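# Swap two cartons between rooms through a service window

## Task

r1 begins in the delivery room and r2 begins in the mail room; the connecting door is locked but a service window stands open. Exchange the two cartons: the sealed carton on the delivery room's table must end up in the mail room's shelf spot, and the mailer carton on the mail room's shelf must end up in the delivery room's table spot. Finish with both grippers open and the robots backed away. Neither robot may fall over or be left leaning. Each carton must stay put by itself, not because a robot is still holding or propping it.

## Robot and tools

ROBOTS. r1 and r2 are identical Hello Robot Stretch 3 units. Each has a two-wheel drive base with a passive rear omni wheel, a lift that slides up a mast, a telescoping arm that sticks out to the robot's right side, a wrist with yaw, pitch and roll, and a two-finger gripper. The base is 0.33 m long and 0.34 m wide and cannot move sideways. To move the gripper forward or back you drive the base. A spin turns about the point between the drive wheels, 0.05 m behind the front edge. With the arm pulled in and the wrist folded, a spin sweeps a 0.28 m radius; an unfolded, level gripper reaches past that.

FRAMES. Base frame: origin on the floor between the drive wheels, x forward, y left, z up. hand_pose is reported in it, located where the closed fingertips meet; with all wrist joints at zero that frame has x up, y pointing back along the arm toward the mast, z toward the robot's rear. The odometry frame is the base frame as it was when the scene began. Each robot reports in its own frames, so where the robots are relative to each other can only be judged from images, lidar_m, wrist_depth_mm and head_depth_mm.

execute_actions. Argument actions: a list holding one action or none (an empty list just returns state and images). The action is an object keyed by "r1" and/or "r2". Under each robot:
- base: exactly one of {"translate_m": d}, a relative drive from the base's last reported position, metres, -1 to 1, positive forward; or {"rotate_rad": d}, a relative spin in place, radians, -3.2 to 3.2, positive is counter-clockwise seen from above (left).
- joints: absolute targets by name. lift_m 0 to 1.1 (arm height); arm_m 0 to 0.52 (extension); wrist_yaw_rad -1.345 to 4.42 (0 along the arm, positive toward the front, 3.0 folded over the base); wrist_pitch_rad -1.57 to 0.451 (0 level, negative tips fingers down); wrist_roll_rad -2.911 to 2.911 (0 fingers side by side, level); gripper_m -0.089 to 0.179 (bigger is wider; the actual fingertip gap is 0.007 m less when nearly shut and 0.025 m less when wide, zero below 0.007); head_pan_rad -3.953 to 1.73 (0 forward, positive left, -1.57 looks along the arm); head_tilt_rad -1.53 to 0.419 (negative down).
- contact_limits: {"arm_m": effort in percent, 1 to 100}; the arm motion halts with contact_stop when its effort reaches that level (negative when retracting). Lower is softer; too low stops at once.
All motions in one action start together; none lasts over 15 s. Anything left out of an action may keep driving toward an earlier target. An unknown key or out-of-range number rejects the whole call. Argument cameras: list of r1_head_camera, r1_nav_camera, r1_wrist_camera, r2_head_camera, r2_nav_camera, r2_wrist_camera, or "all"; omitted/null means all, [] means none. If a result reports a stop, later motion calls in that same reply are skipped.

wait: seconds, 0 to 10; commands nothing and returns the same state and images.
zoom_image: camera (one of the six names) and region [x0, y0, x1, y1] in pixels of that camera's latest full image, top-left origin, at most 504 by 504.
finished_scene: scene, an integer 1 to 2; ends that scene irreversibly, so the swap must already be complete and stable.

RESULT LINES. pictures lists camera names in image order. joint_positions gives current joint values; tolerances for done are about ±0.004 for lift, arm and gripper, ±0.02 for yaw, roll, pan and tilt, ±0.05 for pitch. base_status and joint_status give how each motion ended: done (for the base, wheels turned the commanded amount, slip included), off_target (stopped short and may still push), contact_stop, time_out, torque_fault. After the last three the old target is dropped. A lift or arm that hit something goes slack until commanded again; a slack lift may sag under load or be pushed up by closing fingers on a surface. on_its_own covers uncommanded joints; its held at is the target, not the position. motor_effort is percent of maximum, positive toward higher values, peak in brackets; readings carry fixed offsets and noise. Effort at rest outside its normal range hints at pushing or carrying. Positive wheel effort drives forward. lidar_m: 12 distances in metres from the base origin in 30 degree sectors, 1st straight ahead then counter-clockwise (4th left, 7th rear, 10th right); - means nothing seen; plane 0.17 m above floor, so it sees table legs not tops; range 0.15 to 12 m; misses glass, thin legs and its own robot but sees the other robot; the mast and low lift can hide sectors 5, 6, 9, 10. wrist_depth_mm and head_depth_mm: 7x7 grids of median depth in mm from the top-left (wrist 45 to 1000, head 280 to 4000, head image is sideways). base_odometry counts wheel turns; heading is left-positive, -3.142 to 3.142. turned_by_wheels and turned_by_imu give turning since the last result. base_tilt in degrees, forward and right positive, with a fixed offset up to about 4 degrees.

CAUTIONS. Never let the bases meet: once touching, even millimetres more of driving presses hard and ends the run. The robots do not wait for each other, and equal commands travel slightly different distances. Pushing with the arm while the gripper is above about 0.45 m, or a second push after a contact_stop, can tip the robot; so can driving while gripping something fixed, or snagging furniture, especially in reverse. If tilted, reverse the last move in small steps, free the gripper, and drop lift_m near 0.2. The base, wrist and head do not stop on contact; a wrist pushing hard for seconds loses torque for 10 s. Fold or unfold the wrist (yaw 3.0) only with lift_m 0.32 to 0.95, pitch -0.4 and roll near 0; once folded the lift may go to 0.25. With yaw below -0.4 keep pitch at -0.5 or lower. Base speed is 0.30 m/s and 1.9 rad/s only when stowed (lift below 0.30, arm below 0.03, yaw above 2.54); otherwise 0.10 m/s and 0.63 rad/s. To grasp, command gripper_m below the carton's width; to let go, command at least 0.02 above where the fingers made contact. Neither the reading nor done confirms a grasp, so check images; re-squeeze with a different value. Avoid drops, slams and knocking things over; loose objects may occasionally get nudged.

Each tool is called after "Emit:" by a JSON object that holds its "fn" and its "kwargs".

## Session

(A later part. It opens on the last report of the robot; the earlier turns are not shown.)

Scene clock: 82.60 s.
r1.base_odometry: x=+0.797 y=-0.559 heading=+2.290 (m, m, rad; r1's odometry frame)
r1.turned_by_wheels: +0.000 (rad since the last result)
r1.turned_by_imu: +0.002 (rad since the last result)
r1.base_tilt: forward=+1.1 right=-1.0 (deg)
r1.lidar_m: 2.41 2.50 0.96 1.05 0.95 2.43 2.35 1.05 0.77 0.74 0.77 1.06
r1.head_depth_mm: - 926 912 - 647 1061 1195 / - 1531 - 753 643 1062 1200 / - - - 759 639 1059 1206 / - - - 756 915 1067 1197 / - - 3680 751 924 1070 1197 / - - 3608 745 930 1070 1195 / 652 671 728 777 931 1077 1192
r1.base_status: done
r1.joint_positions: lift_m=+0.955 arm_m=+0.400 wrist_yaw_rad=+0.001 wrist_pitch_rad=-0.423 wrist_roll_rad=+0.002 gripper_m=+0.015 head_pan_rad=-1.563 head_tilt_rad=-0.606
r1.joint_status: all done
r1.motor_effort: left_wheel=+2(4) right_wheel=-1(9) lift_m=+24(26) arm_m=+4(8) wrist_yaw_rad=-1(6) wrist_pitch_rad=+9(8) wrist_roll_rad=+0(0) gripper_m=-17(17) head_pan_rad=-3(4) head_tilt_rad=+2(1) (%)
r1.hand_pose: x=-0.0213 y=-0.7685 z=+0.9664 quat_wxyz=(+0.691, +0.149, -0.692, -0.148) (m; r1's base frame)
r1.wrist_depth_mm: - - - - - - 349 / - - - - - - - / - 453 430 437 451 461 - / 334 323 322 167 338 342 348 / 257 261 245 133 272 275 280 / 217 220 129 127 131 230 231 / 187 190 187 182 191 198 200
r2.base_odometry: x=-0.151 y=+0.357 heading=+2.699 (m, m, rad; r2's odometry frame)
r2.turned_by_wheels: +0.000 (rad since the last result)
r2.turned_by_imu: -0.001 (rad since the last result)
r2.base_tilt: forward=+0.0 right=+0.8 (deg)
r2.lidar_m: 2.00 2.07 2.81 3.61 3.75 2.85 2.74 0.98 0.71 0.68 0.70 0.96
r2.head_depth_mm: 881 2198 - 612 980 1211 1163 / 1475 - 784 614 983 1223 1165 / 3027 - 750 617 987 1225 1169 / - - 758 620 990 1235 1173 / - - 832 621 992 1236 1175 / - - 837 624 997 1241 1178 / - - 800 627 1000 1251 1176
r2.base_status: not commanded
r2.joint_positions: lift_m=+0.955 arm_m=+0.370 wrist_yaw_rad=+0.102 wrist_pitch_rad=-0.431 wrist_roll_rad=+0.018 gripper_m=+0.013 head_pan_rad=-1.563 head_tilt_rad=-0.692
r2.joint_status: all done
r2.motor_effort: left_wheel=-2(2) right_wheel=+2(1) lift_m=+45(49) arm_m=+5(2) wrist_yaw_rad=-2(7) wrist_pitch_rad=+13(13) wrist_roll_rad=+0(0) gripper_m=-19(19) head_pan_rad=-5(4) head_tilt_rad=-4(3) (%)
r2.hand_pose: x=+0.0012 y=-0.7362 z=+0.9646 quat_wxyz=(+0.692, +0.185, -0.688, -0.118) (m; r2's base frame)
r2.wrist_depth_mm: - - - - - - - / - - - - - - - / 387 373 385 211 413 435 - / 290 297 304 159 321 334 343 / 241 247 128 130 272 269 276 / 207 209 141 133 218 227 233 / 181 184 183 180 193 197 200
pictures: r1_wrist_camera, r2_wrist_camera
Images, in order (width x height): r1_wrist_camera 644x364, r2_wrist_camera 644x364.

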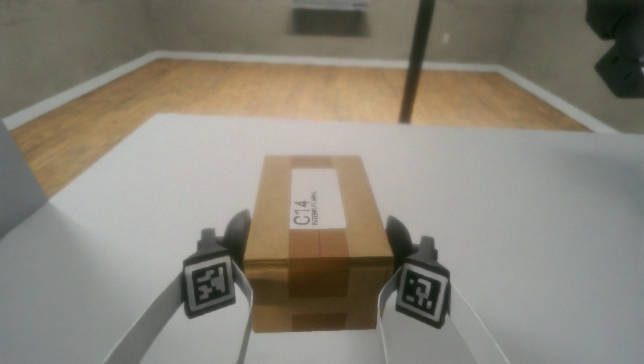

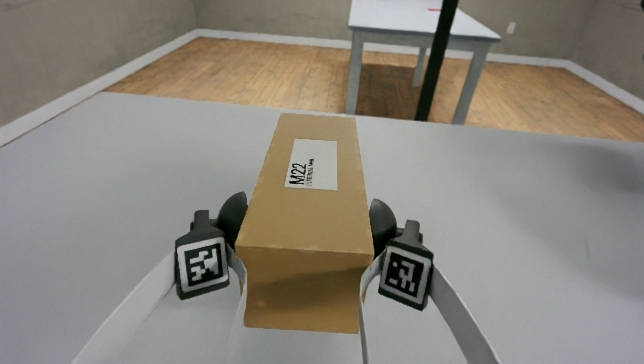

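Emit:
{"fn": "execute_actions", "kwargs": {"actions": [{"r1":{"joints":{"lift_m":0.908}},"r2":{"joints":{"lift_m":0.913}}}], "cameras": []}}

Emit:
{"fn": "execute_actions", "kwargs": {"actions": [{"r1":{"joints":{"gripper_m":0.14}},"r2":{"joints":{"gripper_m":0.14}}}], "cameras": []}}

Emit:
{"fn": "execute_actions", "kwargs": {"actions": [{"r1":{"joints":{"arm_m":0.31}},"r2":{"joints":{"arm_m":0.28}}}], "cameras": ["r1_wrist_camera","r2_wrist_camera"]}}

Emit:
{"fn": "execute_actions", "kwargs": {"actions": [{"r1":{"base":{"translate_m":-0.335},"joints":{"arm_m":0.29}},"r2":{"base":{"translate_m":-0.315},"joints":{"wrist_yaw_rad":0}}}], "cameras": ["r1_wrist_camera","r2_wrist_camera"]}}

Scene clock: 85.67 s.
r1.base_odometry: x=+0.797 y=-0.559 heading=+2.290 (m, m, rad; r1's odometry frame)
r1.turned_by_wheels: +0.000 (rad since the last result)
r1.turned_by_imu: +0.001 (rad since the last result)
r1.base_tilt: forward=+1.1 right=-1.0 (deg)
r1.lidar_m: 2.41 2.50 0.96 1.05 0.94 2.43 2.35 1.05 0.77 0.74 0.77 1.06
r1.head_depth_mm: - - 957 - - 1085 1191 / - 1547 - 729 641 1058 1199 / - - - 699 641 1068 1207 / - - - 718 923 1071 1204 / - - 3623 750 927 1072 1206 / - - 3602 747 927 1076 1193 / 652 672 727 777 931 1070 1187
r1.base_status: not commanded
r1.joint_positions: lift_m=+0.908 arm_m=+0.400 wrist_yaw_rad=+0.001 wrist_pitch_rad=-0.419 wrist_roll_rad=+0.002 gripper_m=+0.015 head_pan_rad=-1.563 head_tilt_rad=-0.606
r1.joint_status: all done
r1.motor_effort: left_wheel=+2(2) right_wheel=-1(2) lift_m=+17(21) arm_m=+4(3) wrist_yaw_rad=-1(1) wrist_pitch_rad=+7(8) wrist_roll_rad=+0(0) gripper_m=-17(17) head_pan_rad=-3(4) head_tilt_rad=+2(1) (%)
r1.hand_pose: x=-0.0213 y=-0.7689 z=+0.9207 quat_wxyz=(+0.691, +0.147, -0.692, -0.147) (m; r1's base frame)
r1.wrist_depth_mm: - - - - - - 346 / - - - - - - - / - 321 327 336 344 355 359 / 242 246 246 165 260 263 268 / 196 200 185 133 207 209 212 / 166 167 128 127 131 174 176 / 143 145 141 142 145 150 151
r2.base_odometry: x=-0.151 y=+0.357 heading=+2.699 (m, m, rad; r2's odometry frame)
r2.turned_by_wheels: +0.000 (rad since the last result)
r2.turned_by_imu: +0.000 (rad since the last result)
r2.base_tilt: forward=+0.0 right=+0.9 (deg)
r2.lidar_m: 2.00 2.06 2.82 3.60 3.72 2.83 2.74 0.98 0.71 0.68 0.71 0.96
r2.head_depth_mm: - 1606 - - 979 1217 1161 / 1335 2279 719 615 978 1226 1167 / 2672 3913 - 617 984 1230 1165 / - - 793 619 988 1234 1172 / - - 833 621 991 1236 1172 / - - 834 625 994 1247 1175 / - - 800 626 1000 1254 1180
r2.base_status: not commanded
r2.joint_positions: lift_m=+0.913 arm_m=+0.370 wrist_yaw_rad=+0.102 wrist_pitch_rad=-0.424 wrist_roll_rad=+0.018 gripper_m=+0.013 head_pan_rad=-1.563 head_tilt_rad=-0.692
r2.joint_status: all done
r2.motor_effort: left_wheel=-2(2) right_wheel=+2(1) lift_m=+33(37) arm_m=+4(4) wrist_yaw_rad=-3(2) wrist_pitch_rad=+10(13) wrist_roll_rad=+0(0) gripper_m=-18(19) head_pan_rad=-4(3) head_tilt_rad=-3(4) (%)
r2.hand_pose: x=+0.0013 y=-0.7371 z=+0.9245 quat_wxyz=(+0.692, +0.183, -0.689, -0.115) (m; r2's base frame)
r2.wrist_depth_mm: - - - - - - - / - 402 420 - - - - / 289 296 307 205 331 344 356 / 228 235 238 157 255 262 270 / 191 194 127 129 212 212 217 / 162 164 143 134 171 178 182 / 142 144 146 146 151 155 157
pictures: none
No camera images: the call's "cameras" was empty. Leave "cameras" out to get every camera's image.

Scene clock: 87.43 s.
r1.base_odometry: x=+0.797 y=-0.559 heading=+2.290 (m, m, rad; r1's odometry frame)
r1.turned_by_wheels: +0.000 (rad since the last result)
r1.turned_by_imu: +0.000 (rad since the last result)
r1.base_tilt: forward=+1.1 right=-1.1 (deg)
r1.lidar_m: 2.40 2.50 0.97 1.05 0.95 2.43 2.35 1.04 0.77 0.74 0.77 1.06
r1.head_depth_mm: - - 952 - - 1089 1199 / - 1555 - 733 646 1064 1197 / - - - 703 640 1061 1208 / - - - 725 918 1065 1206 / - - 3610 749 917 1074 1204 / - - 3606 747 922 1073 1200 / 650 671 730 777 930 1081 1193
r1.base_status: not commanded
r1.joint_positions: lift_m=+0.908 arm_m=+0.400 wrist_yaw_rad=+0.001 wrist_pitch_rad=-0.419 wrist_roll_rad=+0.002 gripper_m=+0.140 head_pan_rad=-1.563 head_tilt_rad=-0.606
r1.joint_status: all done
r1.motor_effort: left_wheel=+2(2) right_wheel=-1(1) lift_m=+16(16) arm_m=+3(4) wrist_yaw_rad=-1(1) wrist_pitch_rad=+7(7) wrist_roll_rad=+0(0) gripper_m=+0(83) head_pan_rad=-3(3) head_tilt_rad=+2(2) (%)
r1.hand_pose: x=-0.0214 y=-0.7690 z=+0.9207 quat_wxyz=(+0.691, +0.147, -0.692, -0.147) (m; r1's base frame)
r1.wrist_depth_mm: - - - - - - 344 / - - - - - - - / - 325 326 337 346 351 362 / 244 245 248 165 260 261 267 / 197 206 194 133 206 215 213 / 168 - 162 128 166 178 177 / - 142 142 142 147 144 151
r2.base_odometry: x=-0.151 y=+0.357 heading=+2.699 (m, m, rad; r2's odometry frame)
r2.turned_by_wheels: +0.000 (rad since the last result)
r2.turned_by_imu: +0.000 (rad since the last result)
r2.base_tilt: forward=+0.0 right=+0.9 (deg)
r2.lidar_m: 1.99 2.06 2.81 3.60 3.75 2.84 2.74 0.97 0.71 0.68 0.70 0.96
r2.head_depth_mm: - 2233 - - 980 1217 1164 / 1336 2271 718 616 980 1220 1167 / 2665 3911 - 617 986 1224 1166 / - - 792 620 988 1230 1170 / - - 832 621 991 1242 1170 / - - 837 623 999 1239 1179 / - - 802 626 1001 1250 1174
r2.base_status: not commanded
r2.joint_positions: lift_m=+0.913 arm_m=+0.370 wrist_yaw_rad=+0.102 wrist_pitch_rad=-0.421 wrist_roll_rad=+0.018 gripper_m=+0.140 head_pan_rad=-1.563 head_tilt_rad=-0.692
r2.joint_status: all done
r2.motor_effort: left_wheel=-2(2) right_wheel=+1(2) lift_m=+33(33) arm_m=+4(4) wrist_yaw_rad=-2(2) wrist_pitch_rad=+9(10) wrist_roll_rad=+0(0) gripper_m=+0(82) head_pan_rad=-4(3) head_tilt_rad=-4(4) (%)
r2.hand_pose: x=+0.0013 y=-0.7375 z=+0.9252 quat_wxyz=(+0.692, +0.182, -0.689, -0.114) (m; r2's base frame)
r2.wrist_depth_mm: - - - - - - - / - 408 - - - - - / 290 298 308 207 331 345 359 / 231 237 239 159 255 265 272 / 192 - 185 130 208 218 218 / - 161 159 134 175 - 183 / 142 144 147 146 152 153 158
pictures: none
No camera images: the call's "cameras" was empty. Leave "cameras" out to get every camera's image.

Scene clock: 89.33 s.
r1.base_odometry: x=+0.797 y=-0.559 heading=+2.290 (m, m, rad; r1's odometry frame)
r1.turned_by_wheels: +0.000 (rad since the last result)
r1.turned_by_imu: +0.001 (rad since the last result)
r1.base_tilt: forward=+1.1 right=-1.1 (deg)
r1.lidar_m: 2.41 2.50 0.96 1.04 0.95 2.43 2.35 1.05 0.77 0.74 0.77 1.06
r1.head_depth_mm: - - 1010 838 - 1052 1204 / - 1421 - - 644 1063 1197 / - - - - 639 1067 1199 / - - 3672 785 924 1068 1208 / - - 3597 750 924 1071 1206 / - - 3538 746 926 1071 1194 / 650 673 732 780 926 1082 1186
r1.base_status: not commanded
r1.joint_positions: lift_m=+0.908 arm_m=+0.310 wrist_yaw_rad=+0.001 wrist_pitch_rad=-0.419 wrist_roll_rad=+0.002 gripper_m=+0.140 head_pan_rad=-1.563 head_tilt_rad=-0.606
r1.joint_status: all done
r1.motor_effort: left_wheel=+2(2) right_wheel=-1(1) lift_m=+17(16) arm_m=-5(3) wrist_yaw_rad=+0(1) wrist_pitch_rad=+7(7) wrist_roll_rad=+0(0) gripper_m=+1(1) head_pan_rad=-3(3) head_tilt_rad=+2(0) (%)
r1.hand_pose: x=-0.0214 y=-0.6796 z=+0.9208 quat_wxyz=(+0.691, +0.147, -0.692, -0.147) (m; r1's base frame)
r1.wrist_depth_mm: - - - - - - 418 / 298 - 481 504 - - 501 / 286 321 329 221 345 354 361 / 244 247 251 206 260 265 269 / 197 208 201 205 208 216 213 / 168 - 169 171 173 178 178 / - 143 146 147 148 145 152
r2.base_odometry: x=-0.151 y=+0.357 heading=+2.699 (m, m, rad; r2's odometry frame)
r2.turned_by_wheels: +0.000 (rad since the last result)
r2.turned_by_imu: +0.000 (rad since the last result)
r2.base_tilt: forward=+0.1 right=+0.9 (deg)
r2.lidar_m: 2.00 2.07 2.81 3.60 3.74 2.84 2.74 0.98 0.71 0.68 0.71 0.96
r2.head_depth_mm: - 1010 - - 980 1220 1164 / 1333 3636 - 593 983 1220 1165 / 2671 3621 - 595 984 1222 1174 / - 3923 832 618 987 1234 1170 / - - 833 622 994 1240 1175 / - - 838 623 995 1246 1179 / - - 800 625 997 1251 1183
r2.base_status: not commanded
r2.joint_positions: lift_m=+0.913 arm_m=+0.280 wrist_yaw_rad=+0.102 wrist_pitch_rad=-0.420 wrist_roll_rad=+0.018 gripper_m=+0.140 head_pan_rad=-1.563 head_tilt_rad=-0.692
r2.joint_status: all done
r2.motor_effort: left_wheel=-2(2) right_wheel=+1(2) lift_m=+33(33) arm_m=-4(3) wrist_yaw_rad=-3(3) wrist_pitch_rad=+9(9) wrist_roll_rad=+0(1) gripper_m=+0(0) head_pan_rad=-4(5) head_tilt_rad=-4(4) (%)
r2.hand_pose: x=+0.0013 y=-0.6483 z=+0.9253 quat_wxyz=(+0.692, +0.182, -0.689, -0.114) (m; r2's base frame)
r2.wrist_depth_mm: - - - - - - 409 / - 408 427 426 473 - - / 292 300 311 209 333 346 344 / 230 238 243 213 258 265 272 / 192 - 200 203 209 219 219 / - 162 169 172 175 - 183 / 142 144 147 150 151 154 158
pictures: r1_wrist_camera, r2_wrist_camera
Images, in order (width x height): r1_wrist_camera 644x364, r2_wrist_camera 644x364.

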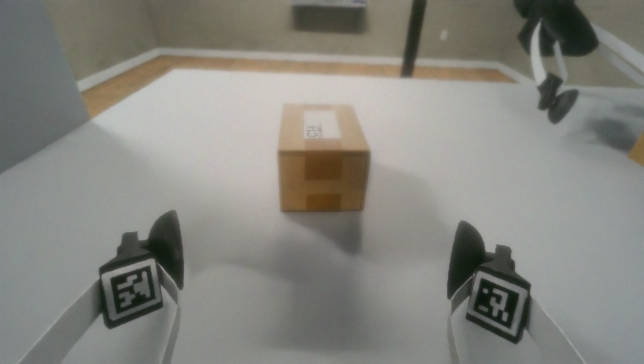

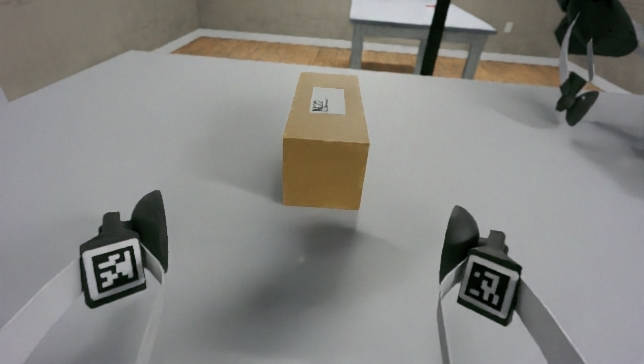

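Scene clock: 93.83 s.
r1.base_odometry: x=+1.018 y=-0.811 heading=+2.290 (m, m, rad; r1's odometry frame)
r1.turned_by_wheels: +0.000 (rad since the last result)
r1.turned_by_imu: +0.002 (rad since the last result)
r1.base_tilt: forward=+1.1 right=-1.0 (deg)
r1.lidar_m: 2.75 2.85 1.13 0.91 2.83 2.09 2.01 1.04 0.77 0.74 0.77 1.06
r1.head_depth_mm: - - 3811 - - 1054 1192 / - - - - 788 1055 1189 / - - - - 786 1063 1200 / - - 3680 760 926 1068 1203 / - - 3542 747 920 1066 1199 / 1349 1593 1615 744 921 1074 1200 / - 1046 996 740 930 1072 1188
r1.base_status: done
r1.joint_positions: lift_m=+0.908 arm_m=+0.290 wrist_yaw_rad=+0.001 wrist_pitch_rad=-0.418 wrist_roll_rad=+0.002 gripper_m=+0.140 head_pan_rad=-1.563 head_tilt_rad=-0.606
r1.joint_status: all done
r1.motor_effort: left_wheel=+2(1) right_wheel=-1(9) lift_m=+16(16) arm_m=-6(4) wrist_yaw_rad=-1(1) wrist_pitch_rad=+6(7) wrist_roll_rad=+0(0) gripper_m=+0(1) head_pan_rad=-3(3) head_tilt_rad=+2(1) (%)
r1.hand_pose: x=-0.0214 y=-0.6596 z=+0.9208 quat_wxyz=(+0.691, +0.147, -0.692, -0.147) (m; r1's base frame)
r1.wrist_depth_mm: - - - - - - - / 456 432 486 498 518 - - / 315 327 328 220 344 353 338 / 243 245 252 207 260 263 270 / 198 207 202 204 207 216 212 / 168 - 169 171 172 179 177 / - 143 145 147 148 146 152
r2.base_odometry: x=+0.133 y=+0.222 heading=+2.699 (m, m, rad; r2's odometry frame)
r2.turned_by_wheels: +0.000 (rad since the last result)
r2.turned_by_imu: +0.000 (rad since the last result)
r2.base_tilt: forward=+0.1 right=+0.9 (deg)
r2.lidar_m: 2.31 2.40 3.25 3.60 3.47 2.52 2.43 0.98 0.71 0.68 0.71 0.97
r2.head_depth_mm: - - - - 982 1226 1167 / - 3776 - 594 985 1227 1167 / - 3619 - 576 989 1234 1169 / - 3636 871 617 991 1241 1167 / - 3743 831 621 995 1241 1174 / - 3493 837 625 1000 1247 1177 / 1284 3535 767 626 1003 1254 1177
r2.base_status: done
r2.joint_positions: lift_m=+0.913 arm_m=+0.280 wrist_yaw_rad=+0.003 wrist_pitch_rad=-0.420 wrist_roll_rad=+0.018 gripper_m=+0.140 head_pan_rad=-1.563 head_tilt_rad=-0.692
r2.joint_status: all done
r2.motor_effort: left_wheel=-2(6) right_wheel=+1(5) lift_m=+33(34) arm_m=-4(4) wrist_yaw_rad=-4(6) wrist_pitch_rad=+9(9) wrist_roll_rad=+0(0) gripper_m=+0(0) head_pan_rad=-3(4) head_tilt_rad=-4(3) (%)
r2.hand_pose: x=-0.0208 y=-0.6494 z=+0.9253 quat_wxyz=(+0.686, +0.147, -0.697, -0.148) (m; r2's base frame)
r2.wrist_depth_mm: - - - - - - - / 367 408 432 450 476 - - / 293 300 306 225 334 346 288 / 231 237 240 237 257 265 262 / 192 - 199 205 209 218 219 / - 162 170 173 175 - 183 / 142 144 147 150 152 154 158
pictures: r1_wrist_camera, r2_wrist_camera
Images, in order (width x height): r1_wrist_camera 644x364, r2_wrist_camera 644x364.

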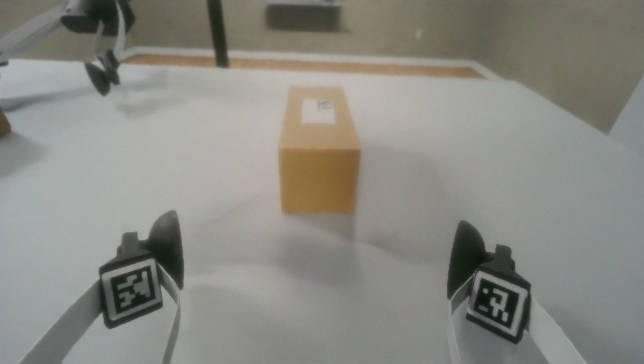

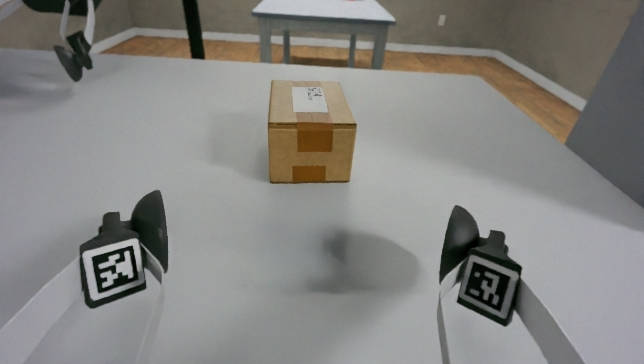

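Emit:
{"fn": "execute_actions", "kwargs": {"actions": [{"r1":{"joints":{"arm_m":0.381}},"r2":{"joints":{"arm_m":0.397,"lift_m":0.911}}}], "cameras": []}}

Emit:
{"fn": "execute_actions", "kwargs": {"actions": [{"r1":{"joints":{"gripper_m":0.005}},"r2":{"joints":{"gripper_m":0.022}}}], "cameras": ["r1_wrist_camera","r2_wrist_camera"]}}

Emit:
{"fn": "execute_actions", "kwargs": {"actions": [{"r1":{"joints":{"lift_m":0.94}},"r2":{"joints":{"lift_m":0.943}}}], "cameras": ["r1_wrist_camera","r2_wrist_camera"]}}

Scene clock: 97.43 s.
r1.base_odometry: x=+1.018 y=-0.811 heading=+2.290 (m, m, rad; r1's odometry frame)
r1.turned_by_wheels: +0.000 (rad since the last result)
r1.turned_by_imu: +0.001 (rad since the last result)
r1.base_tilt: forward=+1.1 right=-1.0 (deg)
r1.lidar_m: 2.74 2.85 1.12 0.91 2.84 2.08 2.01 1.04 0.77 0.74 0.77 1.06
r1.head_depth_mm: - - 3777 860 - 1058 1196 / - - - 704 643 1054 1194 / - - - 695 637 1061 1190 / - - - 717 638 1065 1202 / - - 3594 750 920 1070 1207 / 1353 - 1658 748 928 1072 1196 / - 1139 912 739 928 1075 1189
r1.base_status: not commanded
r1.joint_positions: lift_m=+0.908 arm_m=+0.381 wrist_yaw_rad=+0.001 wrist_pitch_rad=-0.418 wrist_roll_rad=+0.002 gripper_m=+0.140 head_pan_rad=-1.563 head_tilt_rad=-0.606
r1.joint_status: all done
r1.motor_effort: left_wheel=+2(2) right_wheel=-1(1) lift_m=+17(16) arm_m=+4(3) wrist_yaw_rad=-1(1) wrist_pitch_rad=+7(7) wrist_roll_rad=+0(0) gripper_m=+0(1) head_pan_rad=-3(4) head_tilt_rad=+3(0) (%)
r1.hand_pose: x=-0.0214 y=-0.7500 z=+0.9208 quat_wxyz=(+0.691, +0.147, -0.692, -0.147) (m; r1's base frame)
r1.wrist_depth_mm: - - - - - - - / 457 - - - - - - / 320 321 331 217 344 350 421 / 242 246 248 163 260 264 268 / 196 206 193 130 208 214 214 / 168 - 163 128 172 178 176 / - 143 143 142 148 145 152
r2.base_odometry: x=+0.133 y=+0.222 heading=+2.699 (m, m, rad; r2's odometry frame)
r2.turned_by_wheels: +0.000 (rad since the last result)
r2.turned_by_imu: -0.001 (rad since the last result)
r2.base_tilt: forward=+0.0 right=+0.9 (deg)
r2.lidar_m: 2.31 2.39 3.26 3.60 3.49 2.52 2.43 0.98 0.71 0.68 0.71 0.97
r2.head_depth_mm: - - - 573 984 1224 1164 / - - 750 615 986 1230 1166 / - 2290 - 617 989 1230 1169 / - 3651 793 619 994 1238 1172 / - 3689 832 620 997 1248 1175 / - - 829 624 1002 1253 1177 / 1318 902 765 625 1002 1255 1176
r2.base_status: not commanded
r2.joint_positions: lift_m=+0.911 arm_m=+0.397 wrist_yaw_rad=+0.002 wrist_pitch_rad=-0.420 wrist_roll_rad=+0.018 gripper_m=+0.140 head_pan_rad=-1.563 head_tilt_rad=-0.692
r2.joint_status: all done
r2.motor_effort: left_wheel=-2(2) right_wheel=+1(2) lift_m=+33(31) arm_m=+4(3) wrist_yaw_rad=-3(3) wrist_pitch_rad=+8(8) wrist_roll_rad=+0(0) gripper_m=+0(1) head_pan_rad=-4(4) head_tilt_rad=-4(5) (%)
r2.hand_pose: x=-0.0210 y=-0.7658 z=+0.9234 quat_wxyz=(+0.686, +0.147, -0.697, -0.148) (m; r2's base frame)
r2.wrist_depth_mm: - - - - - - - / - - - - - - - / 288 294 304 317 326 345 - / 226 234 219 159 252 260 269 / 189 - 138 130 206 215 216 / - 159 135 131 169 - 181 / 140 142 143 145 149 151 156
pictures: none
No camera images: the call's "cameras" was empty. Leave "cameras" out to get every camera's image.

Scene clock: 99.27 s.
r1.base_odometry: x=+1.018 y=-0.811 heading=+2.290 (m, m, rad; r1's odometry frame)
r1.turned_by_wheels: +0.000 (rad since the last result)
r1.turned_by_imu: +0.001 (rad since the last result)
r1.base_tilt: forward=+1.1 right=-1.0 (deg)
r1.lidar_m: 2.74 2.85 1.12 0.91 2.83 2.08 2.01 1.04 0.77 0.74 0.77 1.06
r1.head_depth_mm: - - 3869 860 - 1056 1198 / - - - 702 648 1060 1195 / - - - 695 640 1064 1197 / - - - 708 637 1064 1200 / - - 3610 752 917 1063 1201 / 1340 - 1654 747 926 1070 1201 / - 1146 938 741 926 1069 1192
r1.base_status: not commanded
r1.joint_positions: lift_m=+0.908 arm_m=+0.381 wrist_yaw_rad=+0.001 wrist_pitch_rad=-0.418 wrist_roll_rad=+0.002 gripper_m=+0.006 head_pan_rad=-1.563 head_tilt_rad=-0.606
r1.joint_status: all done
r1.motor_effort: left_wheel=+2(2) right_wheel=-2(2) lift_m=+17(17) arm_m=+4(4) wrist_yaw_rad=-1(2) wrist_pitch_rad=+6(7) wrist_roll_rad=+0(0) gripper_m=-17(90) head_pan_rad=-3(3) head_tilt_rad=+2(2) (%)
r1.hand_pose: x=-0.0214 y=-0.7500 z=+0.9208 quat_wxyz=(+0.691, +0.147, -0.692, -0.147) (m; r1's base frame)
r1.wrist_depth_mm: - - - - - - - / 453 - - - - - - / 315 322 329 217 346 353 413 / 243 246 249 161 258 260 268 / 197 199 201 130 206 209 212 / 165 167 129 126 - 175 176 / 142 143 143 142 148 150 151
r2.base_odometry: x=+0.133 y=+0.222 heading=+2.699 (m, m, rad; r2's odometry frame)
r2.turned_by_wheels: +0.000 (rad since the last result)
r2.turned_by_imu: +0.000 (rad since the last result)
r2.base_tilt: forward=+0.0 right=+0.9 (deg)
r2.lidar_m: 2.31 2.39 3.25 3.60 3.48 2.52 2.43 0.98 0.71 0.69 0.71 0.96
r2.head_depth_mm: - - - 572 983 1218 1166 / - - 749 614 984 1224 1162 / - 2294 - 617 985 1229 1172 / - 3600 792 620 995 1239 1170 / - 3710 831 621 995 1245 1174 / - 3942 836 623 1001 1249 1176 / 1323 904 767 626 1004 1257 1177
r2.base_status: not commanded
r2.joint_positions: lift_m=+0.911 arm_m=+0.397 wrist_yaw_rad=+0.002 wrist_pitch_rad=-0.420 wrist_roll_rad=+0.018 gripper_m=+0.023 head_pan_rad=-1.563 head_tilt_rad=-0.692
r2.joint_status: all done
r2.motor_effort: left_wheel=-2(2) right_wheel=+1(2) lift_m=+34(34) arm_m=+5(4) wrist_yaw_rad=-3(2) wrist_pitch_rad=+8(8) wrist_roll_rad=+0(0) gripper_m=-19(93) head_pan_rad=-4(4) head_tilt_rad=-4(3) (%)
r2.hand_pose: x=-0.0210 y=-0.7658 z=+0.9234 quat_wxyz=(+0.686, +0.147, -0.697, -0.148) (m; r2's base frame)
r2.wrist_depth_mm: - - - - - - - / - - - - - - - / 287 295 305 316 327 341 - / 227 232 218 159 253 260 270 / 189 193 129 130 200 210 216 / 161 162 132 133 163 177 181 / 143 142 143 146 150 153 155
pictures: r1_wrist_camera, r2_wrist_camera
Images, in order (width x height): r1_wrist_camera 644x364, r2_wrist_camera 644x364.

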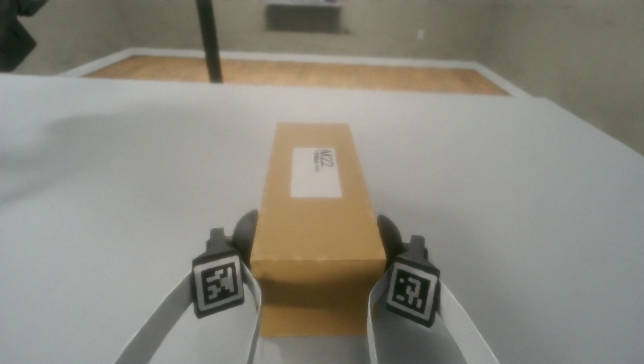

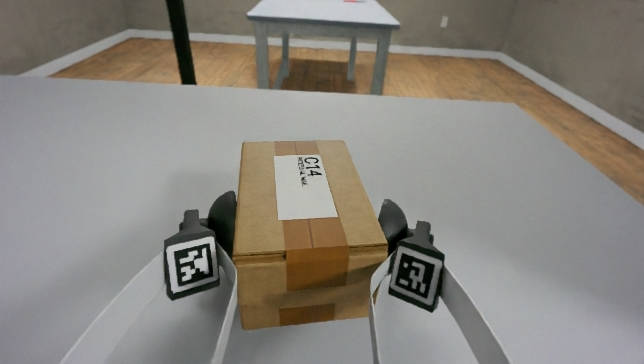

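Scene clock: 100.33 s.
r1.base_odometry: x=+1.018 y=-0.811 heading=+2.290 (m, m, rad; r1's odometry frame)
r1.turned_by_wheels: +0.000 (rad since the last result)
r1.turned_by_imu: +0.000 (rad since the last result)
r1.base_tilt: forward=+1.1 right=-1.0 (deg)
r1.lidar_m: 2.74 2.85 1.13 0.91 2.84 2.09 2.01 1.05 0.77 0.74 0.77 1.06
r1.head_depth_mm: - - - - 933 1060 1190 / - - - 732 641 1059 1197 / - - - 726 637 1061 1202 / - - - 722 638 1062 1208 / - - 3638 753 919 1069 1204 / 1351 - 1659 745 926 1066 1200 / - 924 885 739 927 1080 1193
r1.base_status: not commanded
r1.joint_positions: lift_m=+0.940 arm_m=+0.381 wrist_yaw_rad=+0.001 wrist_pitch_rad=-0.425 wrist_roll_rad=+0.002 gripper_m=+0.006 head_pan_rad=-1.563 head_tilt_rad=-0.606
r1.joint_status: all done
r1.motor_effort: left_wheel=+2(2) right_wheel=-2(2) lift_m=+24(26) arm_m=+4(3) wrist_yaw_rad=-1(1) wrist_pitch_rad=+9(10) wrist_roll_rad=+0(0) gripper_m=-16(16) head_pan_rad=-3(3) head_tilt_rad=+2(3) (%)
r1.hand_pose: x=-0.0214 y=-0.7492 z=+0.9509 quat_wxyz=(+0.691, +0.149, -0.692, -0.149) (m; r1's base frame)
r1.wrist_depth_mm: - - - - - - - / - - - - - - - / 378 385 394 223 409 424 - / 293 294 299 163 311 317 320 / 237 240 240 130 250 253 256 / 199 202 129 127 - 211 213 / 172 174 172 166 178 181 183
r2.base_odometry: x=+0.133 y=+0.222 heading=+2.699 (m, m, rad; r2's odometry frame)
r2.turned_by_wheels: +0.000 (rad since the last result)
r2.turned_by_imu: +0.000 (rad since the last result)
r2.base_tilt: forward=+0.1 right=+0.9 (deg)
r2.lidar_m: 2.30 2.39 3.24 3.58 3.50 2.52 2.42 0.98 0.71 0.68 0.71 0.96
r2.head_depth_mm: - - - 592 983 1216 1163 / - 3603 782 616 987 1232 1166 / - - 753 617 989 1230 1170 / - 3437 791 619 991 1240 1172 / - 3713 834 620 998 1243 1172 / - 3989 835 623 998 1246 1177 / 1106 914 766 626 1003 1253 1176
r2.base_status: not commanded
r2.joint_positions: lift_m=+0.943 arm_m=+0.397 wrist_yaw_rad=+0.002 wrist_pitch_rad=-0.426 wrist_roll_rad=+0.018 gripper_m=+0.023 head_pan_rad=-1.563 head_tilt_rad=-0.692
r2.joint_status: all done
r2.motor_effort: left_wheel=-2(2) right_wheel=+1(1) lift_m=+44(47) arm_m=+4(4) wrist_yaw_rad=-2(3) wrist_pitch_rad=+11(11) wrist_roll_rad=+0(0) gripper_m=-19(20) head_pan_rad=-4(4) head_tilt_rad=-3(3) (%)
r2.hand_pose: x=-0.0210 y=-0.7651 z=+0.9538 quat_wxyz=(+0.685, +0.149, -0.697, -0.150) (m; r2's base frame)
r2.wrist_depth_mm: - - - - - - - / - - - - - - - / 343 355 368 380 396 - - / 275 281 263 159 305 315 - / 227 233 129 130 241 254 262 / 196 196 132 133 197 214 219 / 174 173 172 174 182 186 189
pictures: r1_wrist_camera, r2_wrist_camera
Images, in order (width x height): r1_wrist_camera 644x364, r2_wrist_camera 644x364.

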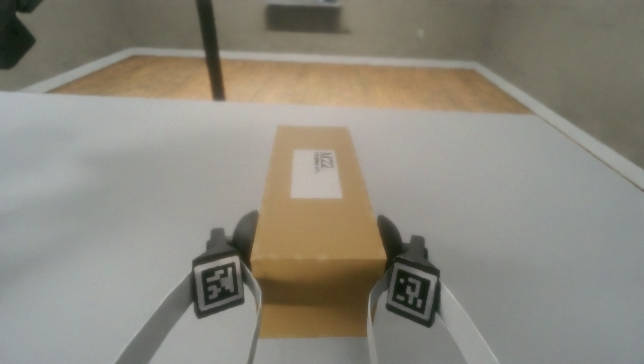

